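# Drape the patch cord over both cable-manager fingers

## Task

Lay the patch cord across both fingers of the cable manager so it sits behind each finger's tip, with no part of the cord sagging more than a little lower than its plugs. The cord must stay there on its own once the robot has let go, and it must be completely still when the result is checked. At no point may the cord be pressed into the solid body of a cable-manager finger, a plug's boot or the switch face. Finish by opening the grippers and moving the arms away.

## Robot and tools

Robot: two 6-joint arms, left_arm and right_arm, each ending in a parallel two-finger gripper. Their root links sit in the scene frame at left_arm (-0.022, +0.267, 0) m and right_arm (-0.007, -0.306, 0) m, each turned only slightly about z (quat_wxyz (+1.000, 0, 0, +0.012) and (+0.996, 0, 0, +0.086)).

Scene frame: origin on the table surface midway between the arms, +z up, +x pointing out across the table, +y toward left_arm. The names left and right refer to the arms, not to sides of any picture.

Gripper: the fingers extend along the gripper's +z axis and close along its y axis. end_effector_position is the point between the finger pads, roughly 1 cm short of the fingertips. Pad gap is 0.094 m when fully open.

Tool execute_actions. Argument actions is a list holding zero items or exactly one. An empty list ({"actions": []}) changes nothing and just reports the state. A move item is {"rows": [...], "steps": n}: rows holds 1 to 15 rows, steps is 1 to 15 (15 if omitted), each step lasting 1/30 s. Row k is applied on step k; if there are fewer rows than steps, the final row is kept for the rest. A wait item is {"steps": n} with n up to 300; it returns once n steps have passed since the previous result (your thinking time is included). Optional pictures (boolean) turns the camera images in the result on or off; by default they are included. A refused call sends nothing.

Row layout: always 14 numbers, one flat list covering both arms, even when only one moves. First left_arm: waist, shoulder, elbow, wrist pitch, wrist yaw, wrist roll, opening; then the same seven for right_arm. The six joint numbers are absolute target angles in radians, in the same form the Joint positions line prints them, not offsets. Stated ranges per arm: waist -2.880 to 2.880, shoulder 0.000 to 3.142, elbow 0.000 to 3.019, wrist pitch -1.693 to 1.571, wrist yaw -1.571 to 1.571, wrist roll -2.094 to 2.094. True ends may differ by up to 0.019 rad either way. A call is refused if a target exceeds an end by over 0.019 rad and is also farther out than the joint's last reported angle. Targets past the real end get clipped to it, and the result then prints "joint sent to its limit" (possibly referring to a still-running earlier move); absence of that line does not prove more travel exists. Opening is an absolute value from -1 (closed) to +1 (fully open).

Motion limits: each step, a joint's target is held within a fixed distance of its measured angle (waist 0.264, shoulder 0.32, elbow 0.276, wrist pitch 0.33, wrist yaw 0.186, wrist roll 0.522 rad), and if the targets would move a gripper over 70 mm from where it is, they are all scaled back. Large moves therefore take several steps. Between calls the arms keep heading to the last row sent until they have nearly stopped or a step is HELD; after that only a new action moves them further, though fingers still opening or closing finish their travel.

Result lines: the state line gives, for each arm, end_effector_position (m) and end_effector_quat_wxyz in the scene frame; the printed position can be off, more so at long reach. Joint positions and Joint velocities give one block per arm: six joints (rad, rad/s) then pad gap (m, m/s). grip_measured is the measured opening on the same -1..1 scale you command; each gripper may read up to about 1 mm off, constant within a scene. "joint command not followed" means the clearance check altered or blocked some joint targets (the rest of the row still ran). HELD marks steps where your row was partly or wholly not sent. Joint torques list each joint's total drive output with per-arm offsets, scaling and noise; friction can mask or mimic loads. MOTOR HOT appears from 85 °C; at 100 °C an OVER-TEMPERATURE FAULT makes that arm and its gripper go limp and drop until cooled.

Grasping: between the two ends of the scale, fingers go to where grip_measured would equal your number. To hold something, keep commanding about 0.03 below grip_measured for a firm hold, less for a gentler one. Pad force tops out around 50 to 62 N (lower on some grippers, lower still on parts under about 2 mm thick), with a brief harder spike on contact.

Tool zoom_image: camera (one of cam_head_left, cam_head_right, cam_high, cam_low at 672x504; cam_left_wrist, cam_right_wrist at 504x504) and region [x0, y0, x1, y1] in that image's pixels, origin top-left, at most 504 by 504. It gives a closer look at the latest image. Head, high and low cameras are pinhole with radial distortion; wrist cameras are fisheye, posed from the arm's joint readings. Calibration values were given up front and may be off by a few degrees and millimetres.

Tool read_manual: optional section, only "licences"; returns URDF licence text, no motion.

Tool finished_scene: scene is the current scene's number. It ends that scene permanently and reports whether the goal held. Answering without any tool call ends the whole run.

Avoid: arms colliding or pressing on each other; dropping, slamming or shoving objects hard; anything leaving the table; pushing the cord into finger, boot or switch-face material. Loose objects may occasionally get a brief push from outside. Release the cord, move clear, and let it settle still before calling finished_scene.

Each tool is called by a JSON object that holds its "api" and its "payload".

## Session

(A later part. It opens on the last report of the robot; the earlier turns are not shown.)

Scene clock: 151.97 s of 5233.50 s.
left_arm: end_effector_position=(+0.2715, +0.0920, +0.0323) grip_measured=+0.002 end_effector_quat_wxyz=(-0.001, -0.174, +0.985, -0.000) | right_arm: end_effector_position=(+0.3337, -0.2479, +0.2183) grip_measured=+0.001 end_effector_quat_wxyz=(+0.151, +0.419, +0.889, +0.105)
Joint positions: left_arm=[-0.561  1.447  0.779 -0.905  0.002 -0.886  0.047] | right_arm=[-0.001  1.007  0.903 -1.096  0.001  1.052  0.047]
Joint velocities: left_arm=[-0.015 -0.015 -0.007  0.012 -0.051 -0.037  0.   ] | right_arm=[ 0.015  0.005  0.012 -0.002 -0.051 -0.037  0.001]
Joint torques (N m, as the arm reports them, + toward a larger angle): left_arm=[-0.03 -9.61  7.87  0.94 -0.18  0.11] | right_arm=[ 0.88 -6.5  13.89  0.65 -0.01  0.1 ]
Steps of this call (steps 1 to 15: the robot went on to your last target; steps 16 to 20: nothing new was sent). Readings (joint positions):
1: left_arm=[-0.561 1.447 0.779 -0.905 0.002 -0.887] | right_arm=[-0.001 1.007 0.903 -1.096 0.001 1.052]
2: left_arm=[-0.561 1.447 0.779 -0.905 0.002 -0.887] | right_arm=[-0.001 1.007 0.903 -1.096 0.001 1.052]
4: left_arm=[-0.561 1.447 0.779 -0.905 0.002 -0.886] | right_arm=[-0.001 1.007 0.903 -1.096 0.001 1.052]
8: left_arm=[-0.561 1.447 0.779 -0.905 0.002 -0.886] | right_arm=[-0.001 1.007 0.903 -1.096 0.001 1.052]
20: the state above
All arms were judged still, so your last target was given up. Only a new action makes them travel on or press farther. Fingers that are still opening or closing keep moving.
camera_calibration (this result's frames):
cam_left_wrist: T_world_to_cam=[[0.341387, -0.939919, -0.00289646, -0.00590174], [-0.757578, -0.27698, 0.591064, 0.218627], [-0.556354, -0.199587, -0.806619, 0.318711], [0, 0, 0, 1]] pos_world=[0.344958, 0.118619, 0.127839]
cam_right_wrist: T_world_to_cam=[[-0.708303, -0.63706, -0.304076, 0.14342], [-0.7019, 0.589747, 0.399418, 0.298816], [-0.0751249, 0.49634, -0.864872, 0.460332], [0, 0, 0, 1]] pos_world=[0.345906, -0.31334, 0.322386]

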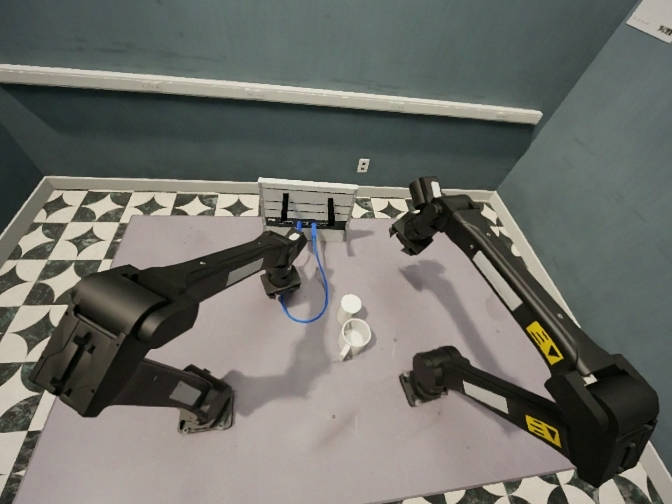

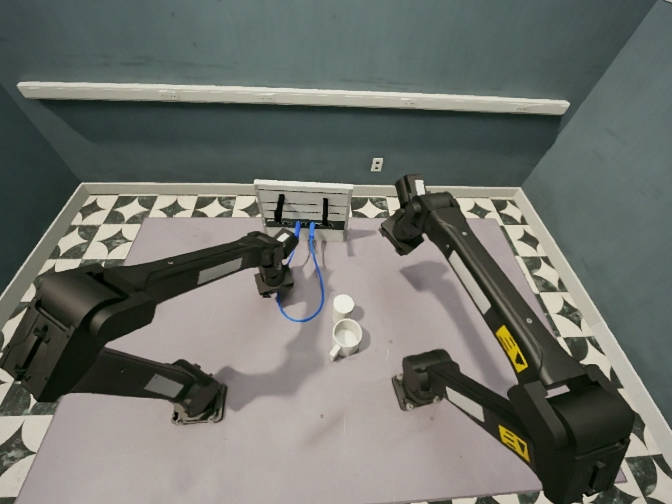

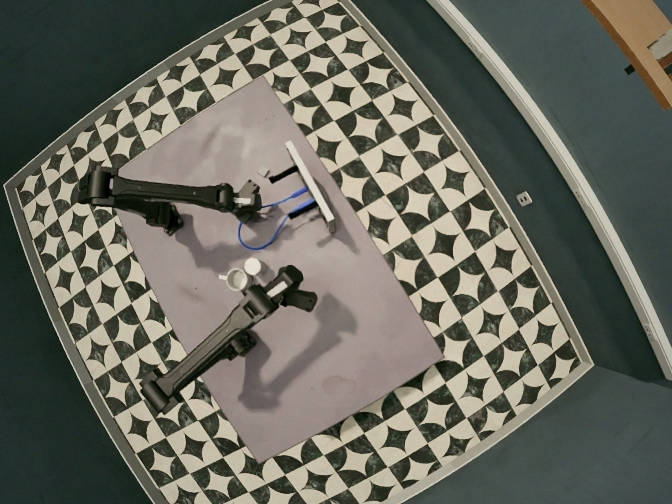

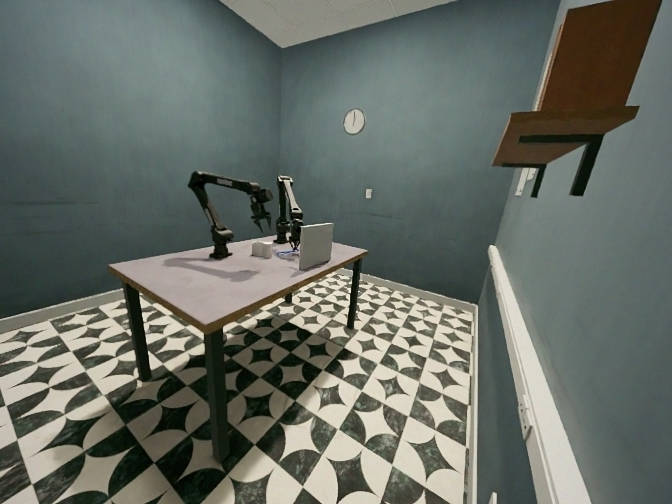

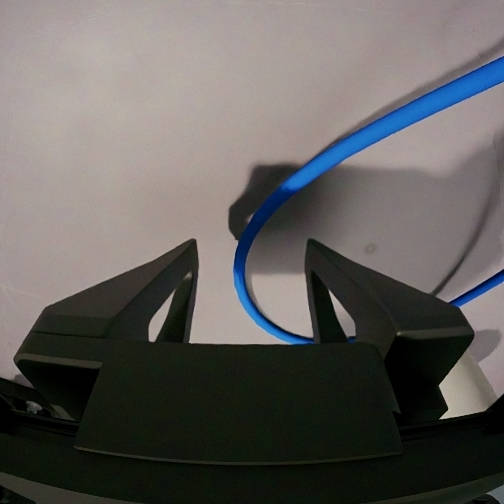

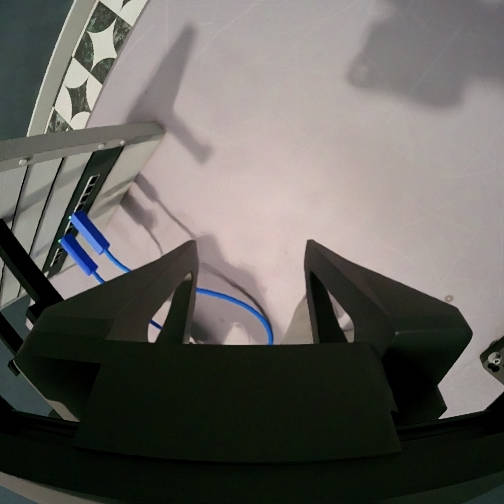

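{"api": "execute_actions", "payload": {"actions": [{"rows":[[-0.612,1.451,0.728,-0.82,0,-0.93,0,0.0,1.0,0.94,-1.112,0,1.06,0]],"steps":15}], "pictures": false}}

{"api": "execute_actions", "payload": {"actions": [{"steps":15}]}}

Scene clock: 170.00 s of 5233.50 s.
left_arm: end_effector_position=(+0.2583, +0.0825, +0.0187) grip_measured=+0.002 end_effector_quat_wxyz=(+0.007, -0.168, +0.986, -0.007) | right_arm: end_effector_position=(+0.3337, -0.2479, +0.2183) grip_measured=+0.001 end_effector_quat_wxyz=(+0.151, +0.419, +0.889, +0.105)
Joint positions: left_arm=[-0.606  1.446  0.731 -0.835  0.001 -0.918  0.047] | right_arm=[-0.001  1.007  0.903 -1.096  0.001  1.052  0.047]
Joint velocities: left_arm=[-0.015 -0.005 -0.002  0.017  0.022  0.081 -0.001] | right_arm=[-0.005  0.005 -0.007  0.007  0.022 -0.037  0.   ]
Joint torques (N m, as the arm reports them, + toward a larger angle): left_arm=[-0.83 -8.25  7.03  0.99 -0.14 -0.06] | right_arm=[ 0.32 -6.73 13.79  0.81  0.04  0.08]
Steps of this call (steps 1 to 90: nothing new was sent; then 14.53 s passed at rest; steps 91 to 105: all 15 steps of this action). Readings (joint positions):
91: left_arm=[-0.563 1.446 0.772 -0.888 0.001 -0.892] | right_arm=[-0.001 1.007 0.903 -1.096 0.001 1.052]
92: left_arm=[-0.570 1.446 0.762 -0.864 0.001 -0.897] | right_arm=[-0.001 1.007 0.903 -1.096 0.001 1.052]
94: left_arm=[-0.588 1.446 0.743 -0.843 0.001 -0.905] | right_arm=[-0.001 1.007 0.903 -1.096 0.001 1.052]
98: left_arm=[-0.606 1.446 0.731 -0.839 0.001 -0.913] | right_arm=[-0.001 1.007 0.903 -1.096 0.001 1.052]
105: the state above

Scene clock: 170.50 s of 5233.50 s.
left_arm: end_effector_position=(+0.2583, +0.0825, +0.0187) grip_measured=+0.002 end_effector_quat_wxyz=(+0.007, -0.168, +0.986, -0.007) | right_arm: end_effector_position=(+0.3337, -0.2479, +0.2183) grip_measured=+0.001 end_effector_quat_wxyz=(+0.151, +0.419, +0.889, +0.105)
Joint positions: left_arm=[-0.606  1.446  0.731 -0.835  0.001 -0.92   0.047] | right_arm=[-0.001  1.007  0.903 -1.096  0.001  1.052  0.047]
Joint velocities: left_arm=[-0.015 -0.005 -0.027 -0.017  0.051 -0.022  0.   ] | right_arm=[-0.015 -0.005 -0.017 -0.007 -0.081 -0.051  0.001]
Joint torques (N m, as the arm reports them, + toward a larger angle): left_arm=[-0.81 -8.5   6.76  0.97 -0.17 -0.08] | right_arm=[ 0.55 -7.08 14.08  0.9  -0.02  0.13]
Steps of this call (steps 1 to 15: the robot went on to your last target). Readings (joint positions):
1: left_arm=[-0.606 1.446 0.731 -0.835 0.001 -0.918] | right_arm=[-0.001 1.007 0.903 -1.096 0.001 1.052]
2: left_arm=[-0.606 1.446 0.731 -0.835 0.001 -0.919] | right_arm=[-0.001 1.007 0.903 -1.096 0.001 1.052]
4: left_arm=[-0.606 1.446 0.731 -0.835 0.001 -0.919] | right_arm=[-0.001 1.007 0.903 -1.096 0.001 1.052]
8: left_arm=[-0.606 1.446 0.731 -0.835 0.001 -0.919] | right_arm=[-0.001 1.007 0.903 -1.096 0.001 1.052]
15: the state above
All arms were judged still, so your last target was given up. Only a new action makes them travel on or press farther. Fingers that are still opening or closing keep moving.
camera_calibration (this result's frames):
cam_left_wrist: T_world_to_cam=[[0.330864, -0.943567, 0.0145105, -0.00765315], [-0.772141, -0.261849, 0.578993, 0.216783], [-0.542519, -0.202772, -0.815204, 0.295327], [0, 0, 0, 1]] pos_world=[0.33014, 0.109427, 0.115347]
cam_right_wrist: T_world_to_cam=[[-0.708303, -0.63706, -0.304076, 0.14342], [-0.7019, 0.589747, 0.399418, 0.298816], [-0.0751249, 0.49634, -0.864872, 0.460332], [0, 0, 0, 1]] pos_world=[0.345906, -0.31334, 0.322386]

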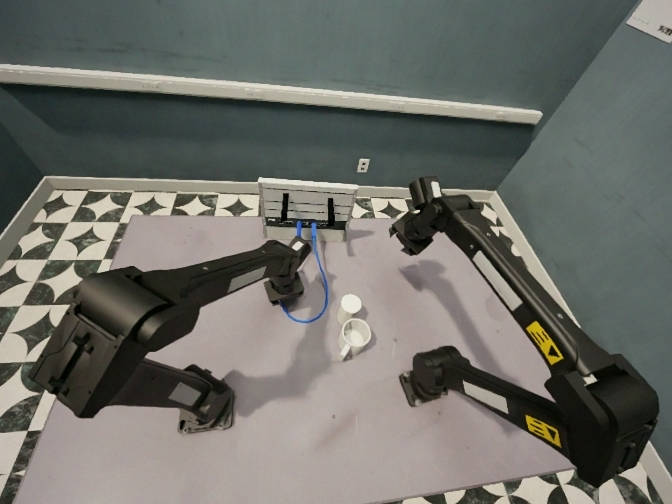

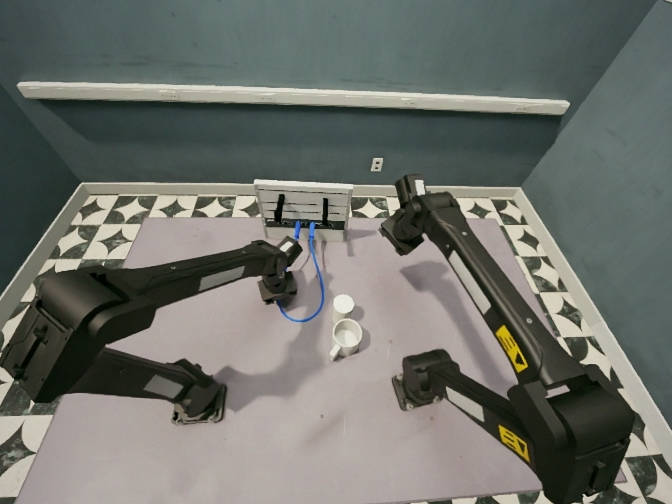

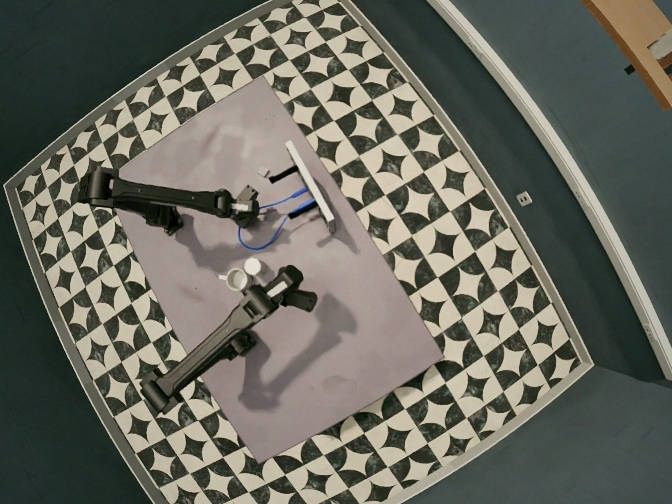

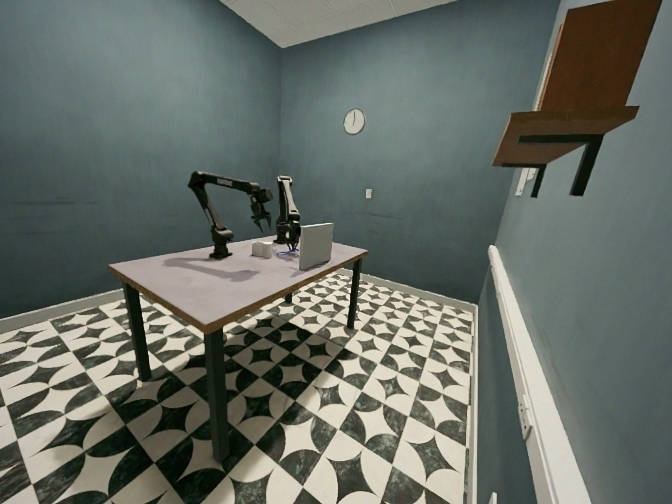

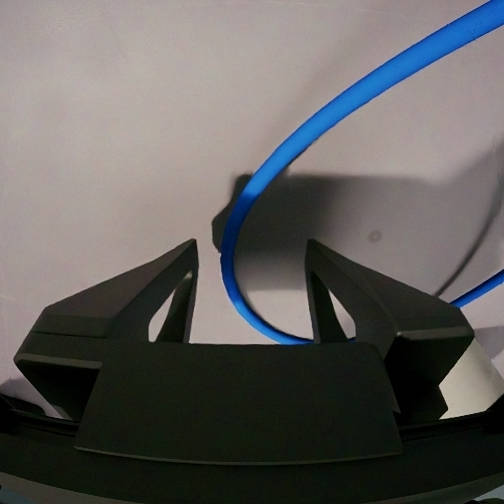

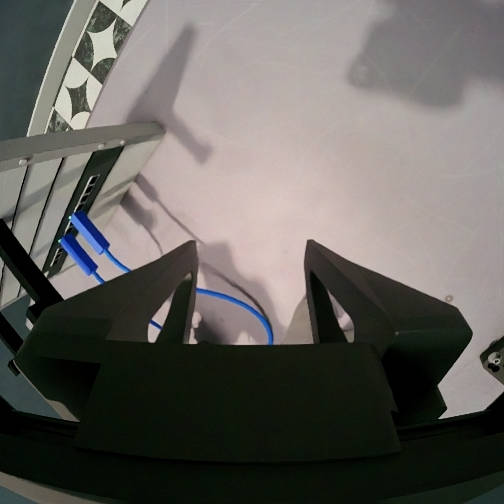

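Lower ~8 mm via shoulder.

{"api": "execute_actions", "payload": {"actions": [{"rows":[[-0.606,1.48,0.731,-0.82,0,-0.93,0,0.0,1.0,0.94,-1.112,0,1.06,0]],"steps":15}], "pictures": false}}

{"api": "execute_actions", "payload": {"actions": [{"rows":[[-0.606,1.48,0.731,-0.82,0,-0.93,-1,0.0,1.0,0.94,-1.112,0,1.06,0]],"steps":15}]}}

Scene clock: 177.63 s of 5233.50 s.
left_arm: end_effector_position=(+0.2561, +0.0840, +0.0107) grip_measured=+0.002 end_effector_quat_wxyz=(-0.002, -0.168, +0.986, +0.001) | right_arm: end_effector_position=(+0.3337, -0.2479, +0.2183) grip_measured=+0.001 end_effector_quat_wxyz=(+0.151, +0.419, +0.889, +0.105)
Joint positions: left_arm=[-0.606  1.471  0.731 -0.834  0.001 -0.92   0.047] | right_arm=[-0.001  1.007  0.903 -1.096  0.001  1.052  0.047]
Joint velocities: left_arm=[-0.015 -0.005 -0.002 -0.022  0.007  0.007 -0.001] | right_arm=[-0.005 -0.015  0.017 -0.027 -0.051  0.051  0.   ]
Joint torques (N m, as the arm reports them, + toward a larger angle): left_arm=[-0.34 -8.47  7.06  0.91 -0.14 -0.05] | right_arm=[ 0.61 -6.61 13.79  0.65  0.01  0.08]
Steps of this call (steps 1 to 90: nothing new was sent; then 3.63 s passed at rest; steps 91 to 105: all 15 steps of this action). Readings (joint positions):
91: left_arm=[-0.606 1.447 0.731 -0.835 0.001 -0.920] | right_arm=[-0.001 1.007 0.903 -1.096 0.001 1.052]
92: left_arm=[-0.606 1.451 0.731 -0.835 0.001 -0.920] | right_arm=[-0.001 1.007 0.903 -1.096 0.001 1.052]
94: left_arm=[-0.606 1.460 0.731 -0.834 0.001 -0.920] | right_arm=[-0.001 1.007 0.903 -1.096 0.001 1.052]
98: left_arm=[-0.606 1.471 0.731 -0.834 0.001 -0.920] | right_arm=[-0.001 1.007 0.903 -1.096 0.001 1.052]
105: the state above

Scene clock: 178.13 s of 5233.50 s.
left_arm: end_effector_position=(+0.2561, +0.0840, +0.0107) grip_measured=-0.925 end_effector_quat_wxyz=(-0.002, -0.168, +0.986, +0.001) | right_arm: end_effector_position=(+0.3337, -0.2479, +0.2183) grip_measured=+0.001 end_effector_quat_wxyz=(+0.151, +0.419, +0.889, +0.105)
Joint positions: left_arm=[-0.606  1.471  0.731 -0.834  0.001 -0.92   0.004] | right_arm=[-0.001  1.007  0.903 -1.096  0.001  1.052  0.047]
Joint velocities: left_arm=[-0.005  0.005 -0.007  0.002 -0.007  0.022 -0.001] | right_arm=[-0.005 -0.015 -0.017 -0.007  0.007 -0.022  0.   ]
Joint torques (N m, as the arm reports them, + toward a larger angle): left_arm=[-0.56 -7.86  6.96  0.86 -0.14 -0.06] | right_arm=[ 0.36 -6.21 13.84  0.71 -0.01  0.07]
Steps of this call (steps 1 to 15: all 15 steps of this action). Readings (joint positions):
1: left_arm=[-0.606 1.471 0.731 -0.834 0.001 -0.920] | right_arm=[-0.001 1.007 0.903 -1.096 0.001 1.052]
2: left_arm=[-0.606 1.471 0.731 -0.834 0.001 -0.920] | right_arm=[-0.001 1.007 0.903 -1.096 0.001 1.052]
4: left_arm=[-0.606 1.471 0.731 -0.834 0.001 -0.920] | right_arm=[-0.001 1.007 0.903 -1.096 0.001 1.052]
8: left_arm=[-0.606 1.471 0.731 -0.834 0.001 -0.920] | right_arm=[-0.001 1.007 0.903 -1.096 0.001 1.052]
15: the state above
camera_calibration (this result's frames):
cam_left_wrist: T_world_to_cam=[[0.330962, -0.943631, -0.00489347, -0.00521967], [-0.760204, -0.269693, 0.591063, 0.217533], [-0.559065, -0.191899, -0.806611, 0.291136], [0, 0, 0, 1]] pos_world=[0.329861, 0.109611, 0.106232]
cam_right_wrist: T_world_to_cam=[[-0.708303, -0.63706, -0.304076, 0.14342], [-0.7019, 0.589747, 0.399418, 0.298816], [-0.0751249, 0.49634, -0.864872, 0.460332], [0, 0, 0, 1]] pos_world=[0.345906, -0.31334, 0.322386]

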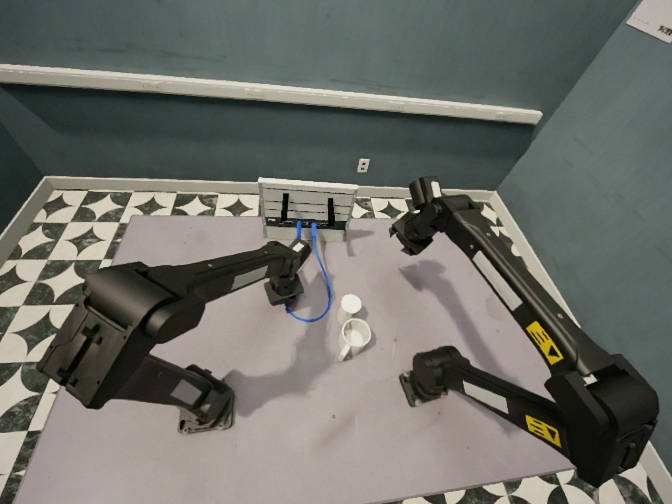

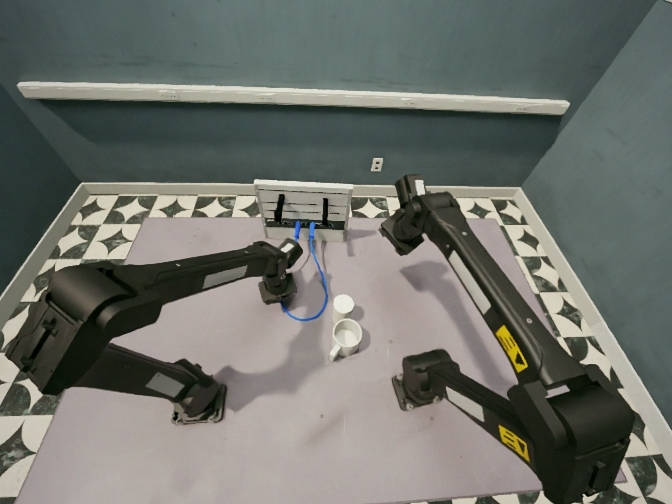

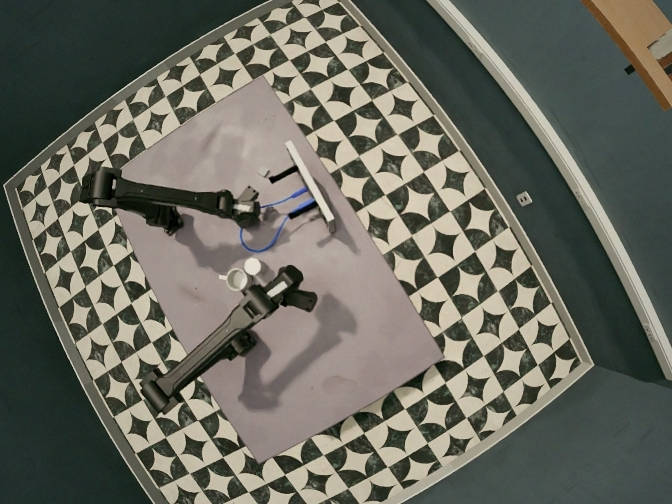

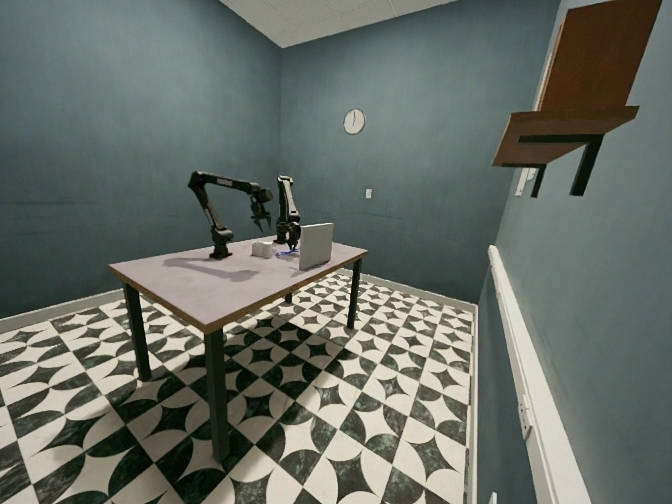

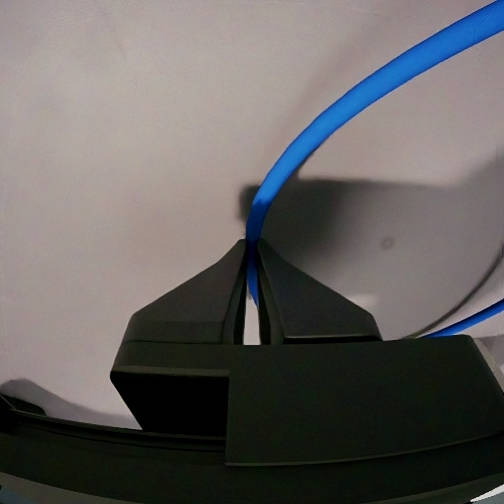

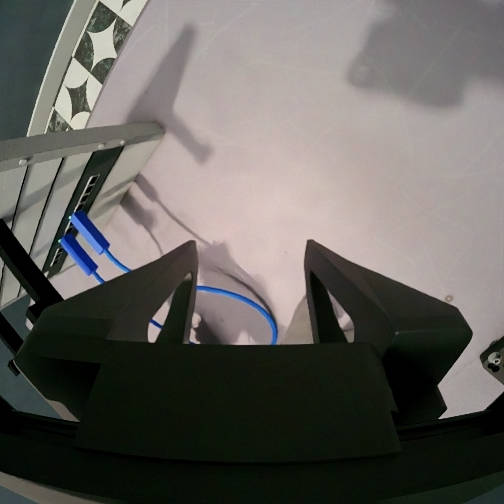

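{"api": "execute_actions", "payload": {"actions": [{"rows":[[-0.467,1.40,1.11,-1.26,0,-1.24,-1,0.0,1.0,0.94,-1.112,0,1.06,0]],"steps":15}], "pictures": false}}

{"api": "execute_actions", "payload": {"actions": [{"steps":20}], "pictures": false}}

{"api": "execute_actions", "payload": {"actions": [{"rows":[[-0.401,1.515,1.505,-1.54,0,-1.78,-1,0.0,1.0,0.94,-1.112,0,1.06,0]],"steps":15}], "pictures": false}}

{"api": "execute_actions", "payload": {"actions": [{"steps":30}]}}

{"api": "zoom_image", "payload": {"camera": "cam_head_right", "region": [200, 140, 420, 340]}}

Scene clock: 198.77 s of 5233.50 s.
left_arm: end_effector_position=(+0.3324, +0.0970, +0.1610) grip_measured=-0.925 end_effector_quat_wxyz=(+0.013, -0.370, +0.929, -0.015) | right_arm: end_effector_position=(+0.3337, -0.2479, +0.2183) grip_measured=+0.001 end_effector_quat_wxyz=(+0.151, +0.419, +0.889, +0.105)
Joint positions: left_arm=[-0.471  1.38   1.092 -1.242  0.001 -1.205  0.004] | right_arm=[-0.001  1.007  0.903 -1.096  0.001  1.052  0.047]
Joint velocities: left_arm=[ 0.005 -0.054 -0.017 -0.12   0.022 -0.139 -0.   ] | right_arm=[-0.005 -0.005  0.022  0.012 -0.007 -0.007 -0.001]
Joint torques (N m, as the arm reports them, + toward a larger angle): left_arm=[-0.34 -7.85 10.38 -0.14 -0.19 -0.03] | right_arm=[ 0.65 -6.28 13.9   0.72  0.01  0.13]
Steps of this call (steps 1 to 15: the robot went on to your last target; steps 16 to 90: nothing new was sent; then 17.13 s passed at rest; steps 91 to 105: all 15 steps of this action). Readings (joint positions):
91: left_arm=[-0.601 1.470 0.745 -0.872 0.002 -0.946] | right_arm=[-0.001 1.007 0.903 -1.096 0.001 1.052]
92: left_arm=[-0.591 1.469 0.769 -0.933 0.002 -0.975] | right_arm=[-0.001 1.007 0.903 -1.096 0.001 1.052]
94: left_arm=[-0.559 1.461 0.833 -1.043 0.002 -1.025] | right_arm=[-0.001 1.007 0.903 -1.096 0.001 1.052]
98: left_arm=[-0.503 1.436 0.977 -1.177 0.002 -1.110] | right_arm=[-0.001 1.007 0.903 -1.096 0.001 1.052]
105: the state above

Scene clock: 199.43 s of 5233.50 s.
left_arm: end_effector_position=(+0.3311, +0.0976, +0.1584) grip_measured=-0.925 end_effector_quat_wxyz=(+0.009, -0.381, +0.924, -0.011) | right_arm: end_effector_position=(+0.3337, -0.2479, +0.2183) grip_measured=+0.001 end_effector_quat_wxyz=(+0.151, +0.419, +0.889, +0.105)
Joint positions: left_arm=[-0.471  1.387  1.092 -1.248  0.001 -1.229  0.004] | right_arm=[-0.001  1.007  0.903 -1.096  0.001  1.052  0.047]
Joint velocities: left_arm=[ 0.005  0.005 -0.002  0.012  0.007 -0.051 -0.001] | right_arm=[-0.015 -0.015  0.012 -0.012 -0.037  0.007 -0.001]
Joint torques (N m, as the arm reports them, + toward a larger angle): left_arm=[-0.14 -8.84 10.27 -0.09 -0.17 -0.06] | right_arm=[ 1.22 -6.28 14.26  0.6   0.    0.09]
Steps of this call (steps 1 to 20: the robot went on to your last target). Readings (joint positions):
1: left_arm=[-0.471 1.380 1.092 -1.246 0.001 -1.210] | right_arm=[-0.001 1.007 0.903 -1.096 0.001 1.052]
2: left_arm=[-0.471 1.381 1.092 -1.247 0.001 -1.214] | right_arm=[-0.001 1.007 0.903 -1.096 0.001 1.052]
4: left_arm=[-0.471 1.384 1.092 -1.248 0.001 -1.219] | right_arm=[-0.001 1.007 0.903 -1.096 0.001 1.052]
8: left_arm=[-0.471 1.387 1.092 -1.248 0.001 -1.225] | right_arm=[-0.001 1.007 0.903 -1.096 0.001 1.052]
20: the state above

Scene clock: 199.93 s of 5233.50 s.
left_arm: end_effector_position=(+0.3961, +0.0980, +0.2545) grip_measured=-0.925 end_effector_quat_wxyz=(+0.002, -0.629, +0.777, -0.006) | right_arm: end_effector_position=(+0.3337, -0.2479, +0.2183) grip_measured=+0.001 end_effector_quat_wxyz=(+0.151, +0.419, +0.889, +0.105)
Joint positions: left_arm=[-0.407  1.509  1.476 -1.526  0.002 -1.744  0.004] | right_arm=[-0.001  1.007  0.903 -1.096  0.001  1.052  0.047]
Joint velocities: left_arm=[-0.005  0.005  0.012 -0.007  0.022 -0.095 -0.   ] | right_arm=[-0.005 -0.005  0.002 -0.007 -0.066 -0.066 -0.   ]
Joint torques (N m, as the arm reports them, + toward a larger angle): left_arm=[ -0.17 -11.53  11.39  -0.36  -0.22  -0.06] | right_arm=[ 0.32 -7.06 13.89  0.63  0.01  0.12]
Steps of this call (steps 1 to 15: all 15 steps of this action). Readings (joint positions):
1: left_arm=[-0.467 1.402 1.123 -1.313 0.002 -1.313] | right_arm=[-0.001 1.007 0.903 -1.096 0.001 1.052]
2: left_arm=[-0.460 1.432 1.178 -1.403 0.002 -1.396] | right_arm=[-0.001 1.007 0.903 -1.096 0.001 1.052]
4: left_arm=[-0.439 1.485 1.292 -1.472 0.002 -1.500] | right_arm=[-0.001 1.007 0.903 -1.096 0.001 1.052]
8: left_arm=[-0.411 1.524 1.455 -1.508 0.002 -1.653] | right_arm=[-0.001 1.007 0.903 -1.096 0.001 1.052]
15: the state above

Scene clock: 200.93 s of 5233.50 s.
left_arm: end_effector_position=(+0.3961, +0.0980, +0.2545) grip_measured=-0.925 end_effector_quat_wxyz=(+0.002, -0.638, +0.770, -0.006) | right_arm: end_effector_position=(+0.3337, -0.2479, +0.2183) grip_measured=+0.001 end_effector_quat_wxyz=(+0.151, +0.419, +0.889, +0.105)
Joint positions: left_arm=[-0.407  1.509  1.476 -1.526  0.002 -1.768  0.004] | right_arm=[-0.001  1.007  0.903 -1.096  0.001  1.052  0.047]
Joint velocities: left_arm=[-0.005 -0.005  0.012  0.002 -0.007  0.022  0.001] | right_arm=[-0.015 -0.005  0.002  0.012  0.007  0.022  0.   ]
Joint torques (N m, as the arm reports them, + toward a larger angle): left_arm=[  0.2  -11.49  11.31  -0.16  -0.23  -0.06] | right_arm=[ 0.08 -6.46 13.9   0.92  0.    0.08]
Steps of this call (steps 1 to 30: the robot went on to your last target). Readings (joint positions):
1: left_arm=[-0.407 1.509 1.476 -1.526 0.002 -1.749] | right_arm=[-0.001 1.007 0.903 -1.096 0.001 1.052]
2: left_arm=[-0.407 1.509 1.476 -1.526 0.002 -1.752] | right_arm=[-0.001 1.007 0.903 -1.096 0.001 1.052]
4: left_arm=[-0.407 1.509 1.476 -1.526 0.002 -1.758] | right_arm=[-0.001 1.007 0.903 -1.096 0.001 1.052]
8: left_arm=[-0.407 1.509 1.476 -1.526 0.002 -1.764] | right_arm=[-0.001 1.007 0.903 -1.096 0.001 1.052]
30: the state above
All arms were judged still, so your last target was given up. Only a new action makes them travel on or press farther. Fingers that are still opening or closing keep moving.
camera_calibration (this result's frames):
cam_left_wrist: T_world_to_cam=[[0.98251, -0.185974, 0.00932167, -0.373021], [-0.155228, -0.790371, 0.592637, -0.0053702], [-0.102848, -0.583719, -0.805416, 0.426171], [0, 0, 0, 1]] pos_world=[0.409494, 0.175148, 0.349905]
cam_right_wrist: T_world_to_cam=[[-0.708303, -0.63706, -0.304076, 0.14342], [-0.7019, 0.589747, 0.399418, 0.298816], [-0.0751249, 0.49634, -0.864872, 0.460332], [0, 0, 0, 1]] pos_world=[0.345906, -0.31334, 0.322386]

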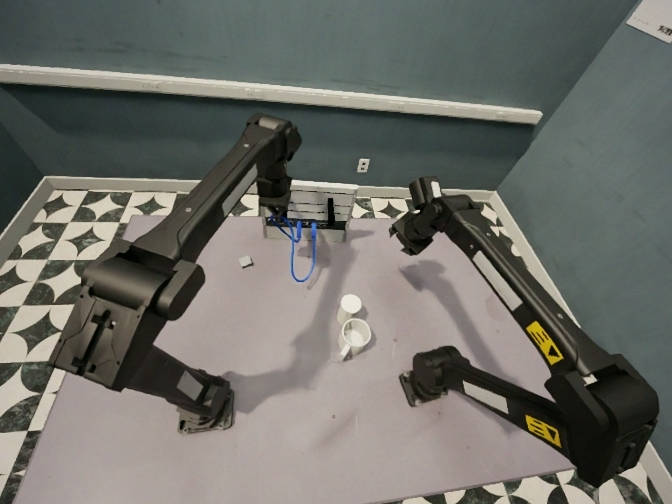

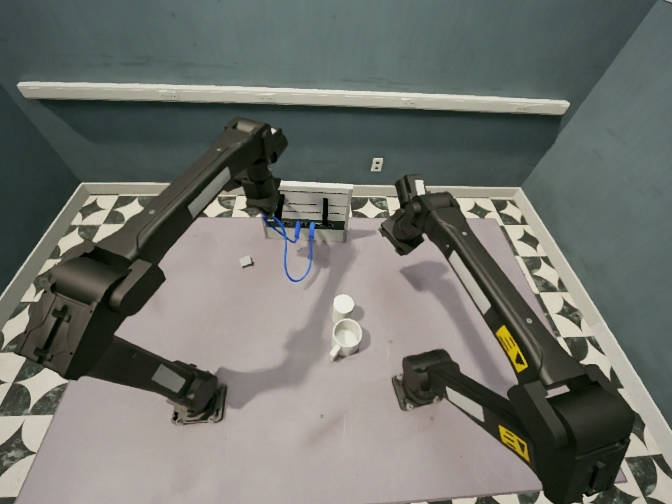

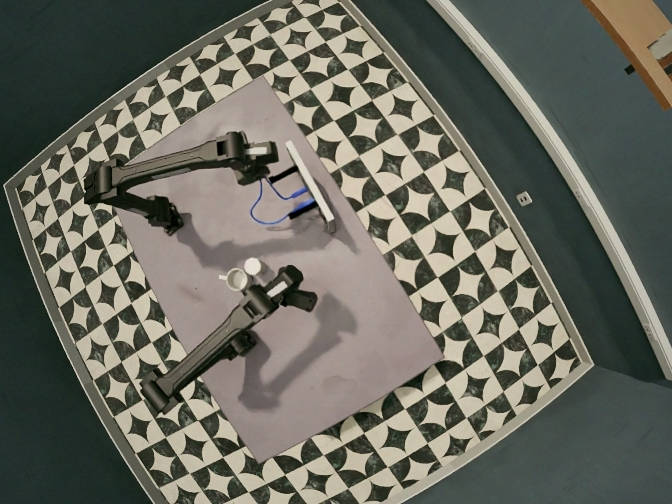

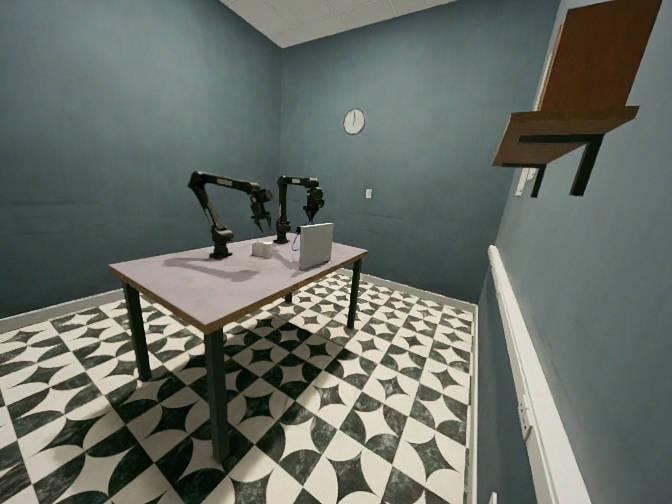

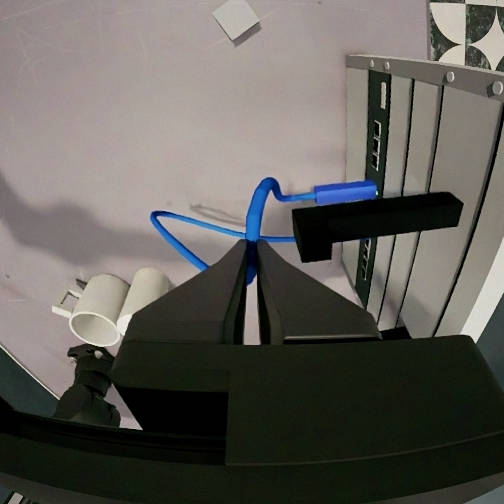

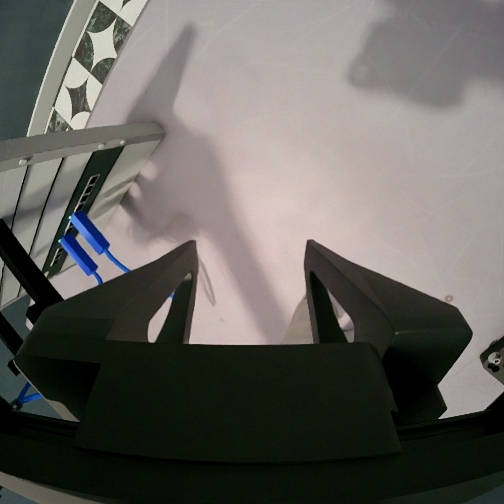

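Region (200, 140, 420, 340) of cam_head_right's 672x504 image, scaled by 2.291, with more detail than that image has; it fills the top 458 rows of this view, and the rest is white.

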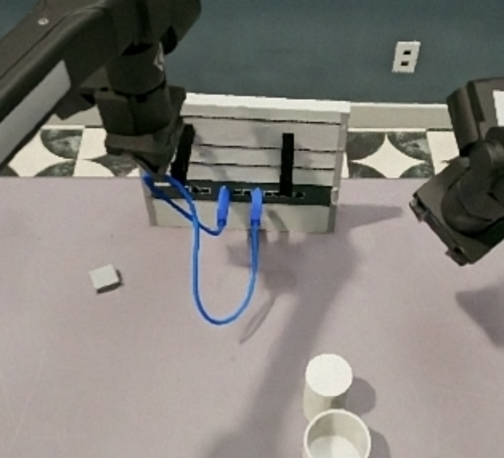

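{"api": "execute_actions", "payload": {"actions": [{"rows":[[-0.435,1.535,1.58,-1.595,0,-1.98,-1,0.0,1.0,0.94,-1.112,0,1.06,0]],"steps":15}], "pictures": false}}

{"api": "execute_actions", "payload": {"actions": [{"steps":20}]}}

{"api": "zoom_image", "payload": {"camera": "cam_head_right", "region": [220, 150, 380, 300]}}

Scene clock: 228.10 s of 5233.50 s.
left_arm: end_effector_position=(+0.3944, +0.0884, +0.2657) grip_measured=-0.925 end_effector_quat_wxyz=(+0.003, +0.702, -0.712, -0.004) | right_arm: end_effector_position=(+0.3337, -0.2479, +0.2183) grip_measured=+0.001 end_effector_quat_wxyz=(+0.151, +0.419, +0.889, +0.105)
Joint positions: left_arm=[-0.428  1.528  1.527 -1.579  0.002 -1.961  0.004] | right_arm=[-0.001  1.007  0.903 -1.096  0.001  1.052  0.047]
Joint velocities: left_arm=[-0.005 -0.015  0.002 -0.007  0.022 -0.022  0.   ] | right_arm=[-0.005 -0.005 -0.017 -0.017  0.007  0.022 -0.001]
Joint torques (N m, as the arm reports them, + toward a larger angle): left_arm=[ -0.07 -12.22  13.2   -0.34  -0.23  -0.06] | right_arm=[ 1.2  -6.5  14.04  0.67 -0.08  0.04]
Steps of this call (steps 1 to 800: nothing new was sent; steps 801 to 815: all 15 steps of this action). Readings (joint positions):
801: left_arm=[-0.408 1.512 1.483 -1.538 0.002 -1.801] | right_arm=[-0.001 1.007 0.903 -1.096 0.001 1.052]
802: left_arm=[-0.410 1.517 1.495 -1.557 0.002 -1.835] | right_arm=[-0.001 1.007 0.903 -1.096 0.001 1.052]
804: left_arm=[-0.418 1.526 1.517 -1.572 0.002 -1.883] | right_arm=[-0.001 1.007 0.903 -1.096 0.001 1.052]
808: left_arm=[-0.428 1.528 1.527 -1.578 0.002 -1.933] | right_arm=[-0.001 1.007 0.903 -1.096 0.001 1.052]
815: the state above

Scene clock: 228.77 s of 5233.50 s.
left_arm: end_effector_position=(+0.3944, +0.0884, +0.2657) grip_measured=-0.925 end_effector_quat_wxyz=(+0.003, +0.705, -0.710, -0.004) | right_arm: end_effector_position=(+0.3337, -0.2479, +0.2183) grip_measured=+0.001 end_effector_quat_wxyz=(+0.151, +0.419, +0.889, +0.105)
Joint positions: left_arm=[-0.428  1.528  1.527 -1.579  0.002 -1.968  0.004] | right_arm=[-0.001  1.007  0.903 -1.096  0.001  1.052  0.047]
Joint velocities: left_arm=[ 0.005  0.005  0.002 -0.002 -0.051 -0.051 -0.   ] | right_arm=[ 0.005  0.005  0.007  0.002  0.022 -0.007 -0.001]
Joint torques (N m, as the arm reports them, + toward a larger angle): left_arm=[ -0.73 -11.47  13.16  -0.3   -0.2   -0.04] | right_arm=[ 0.52 -6.2  14.05  0.69 -0.05  0.07]
Steps of this call (steps 1 to 15: the robot went on to your last target; steps 16 to 20: nothing new was sent). Readings (joint positions):
1: left_arm=[-0.428 1.528 1.527 -1.579 0.002 -1.962] | right_arm=[-0.001 1.007 0.903 -1.096 0.001 1.052]
2: left_arm=[-0.428 1.528 1.527 -1.579 0.002 -1.963] | right_arm=[-0.001 1.007 0.903 -1.096 0.001 1.052]
4: left_arm=[-0.428 1.528 1.527 -1.579 0.002 -1.965] | right_arm=[-0.001 1.007 0.903 -1.096 0.001 1.052]
8: left_arm=[-0.428 1.528 1.527 -1.579 0.002 -1.966] | right_arm=[-0.001 1.007 0.903 -1.096 0.001 1.052]
20: the state above
All arms were judged still, so your last target was given up. Only a new action makes them travel on or press farther. Fingers that are still opening or closing keep moving.
camera_calibration (this result's frames):
cam_left_wrist: T_world_to_cam=[[0.999896, -0.00813937, -0.0118968, -0.390198], [0.000406116, -0.80909, 0.587685, -0.078224], [-0.0144089, -0.587629, -0.809002, 0.395832], [0, 0, 0, 1]] pos_world=[0.395893, 0.166136, 0.361558]
cam_right_wrist: T_world_to_cam=[[-0.708303, -0.63706, -0.304076, 0.14342], [-0.7019, 0.589747, 0.399418, 0.298816], [-0.0751249, 0.49634, -0.864872, 0.460332], [0, 0, 0, 1]] pos_world=[0.345906, -0.31334, 0.322386]

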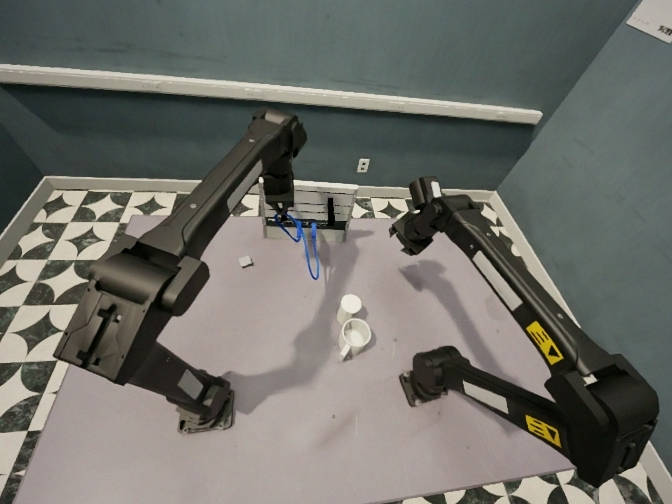

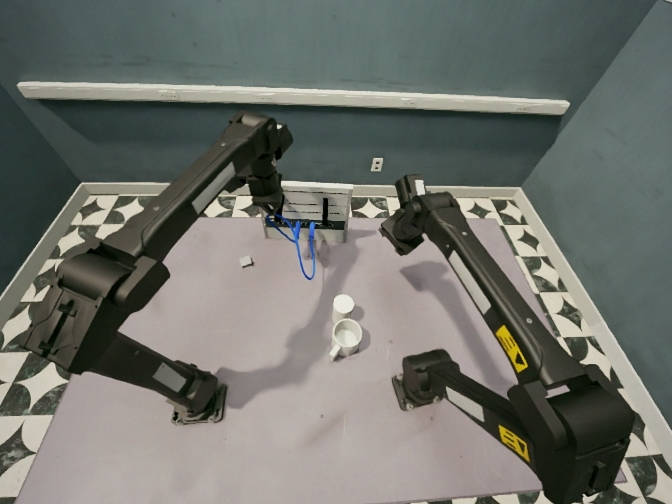

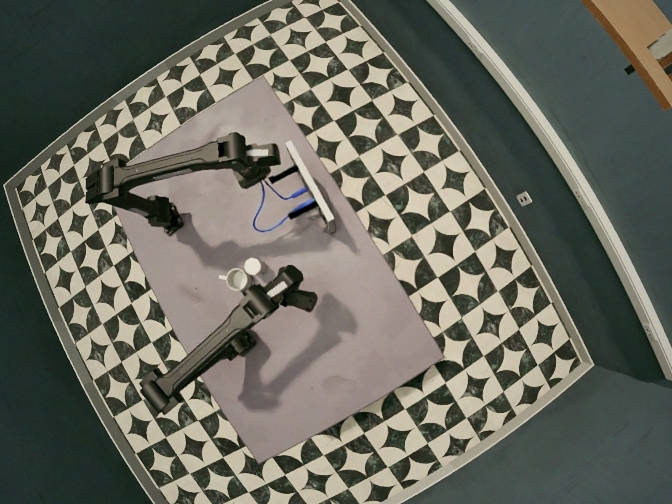

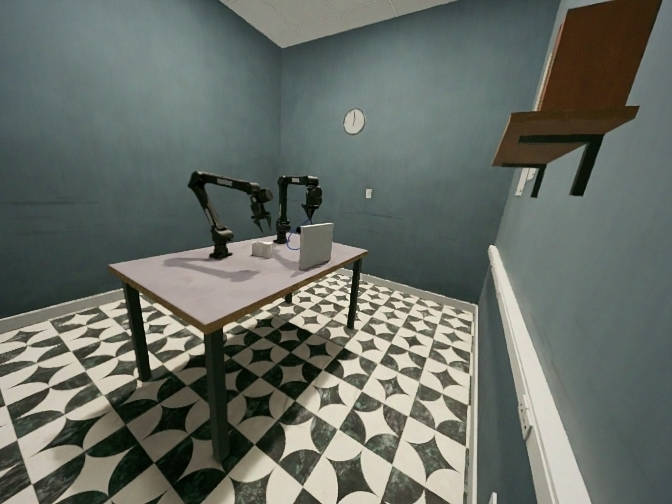

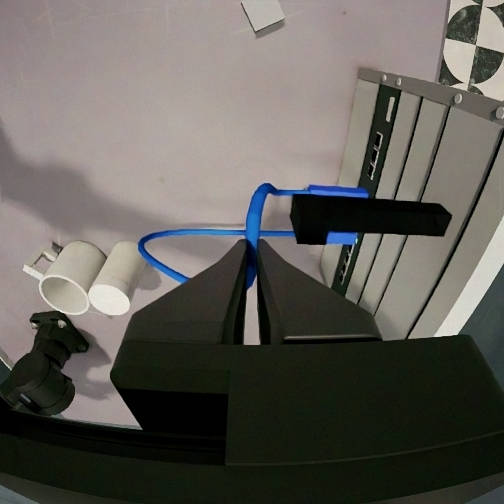

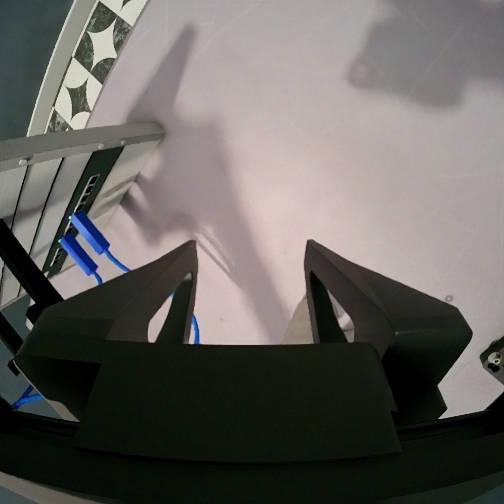

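Region (220, 150, 380, 300) of cam_head_right's 672x504 image, scaled by 3.150, with more detail than that image has; it fills the top 472 rows of this view, and the rest is white.

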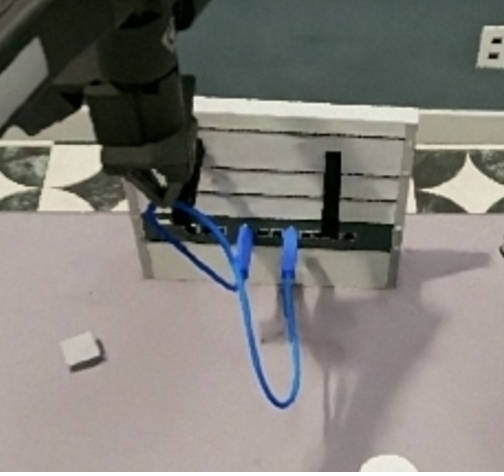

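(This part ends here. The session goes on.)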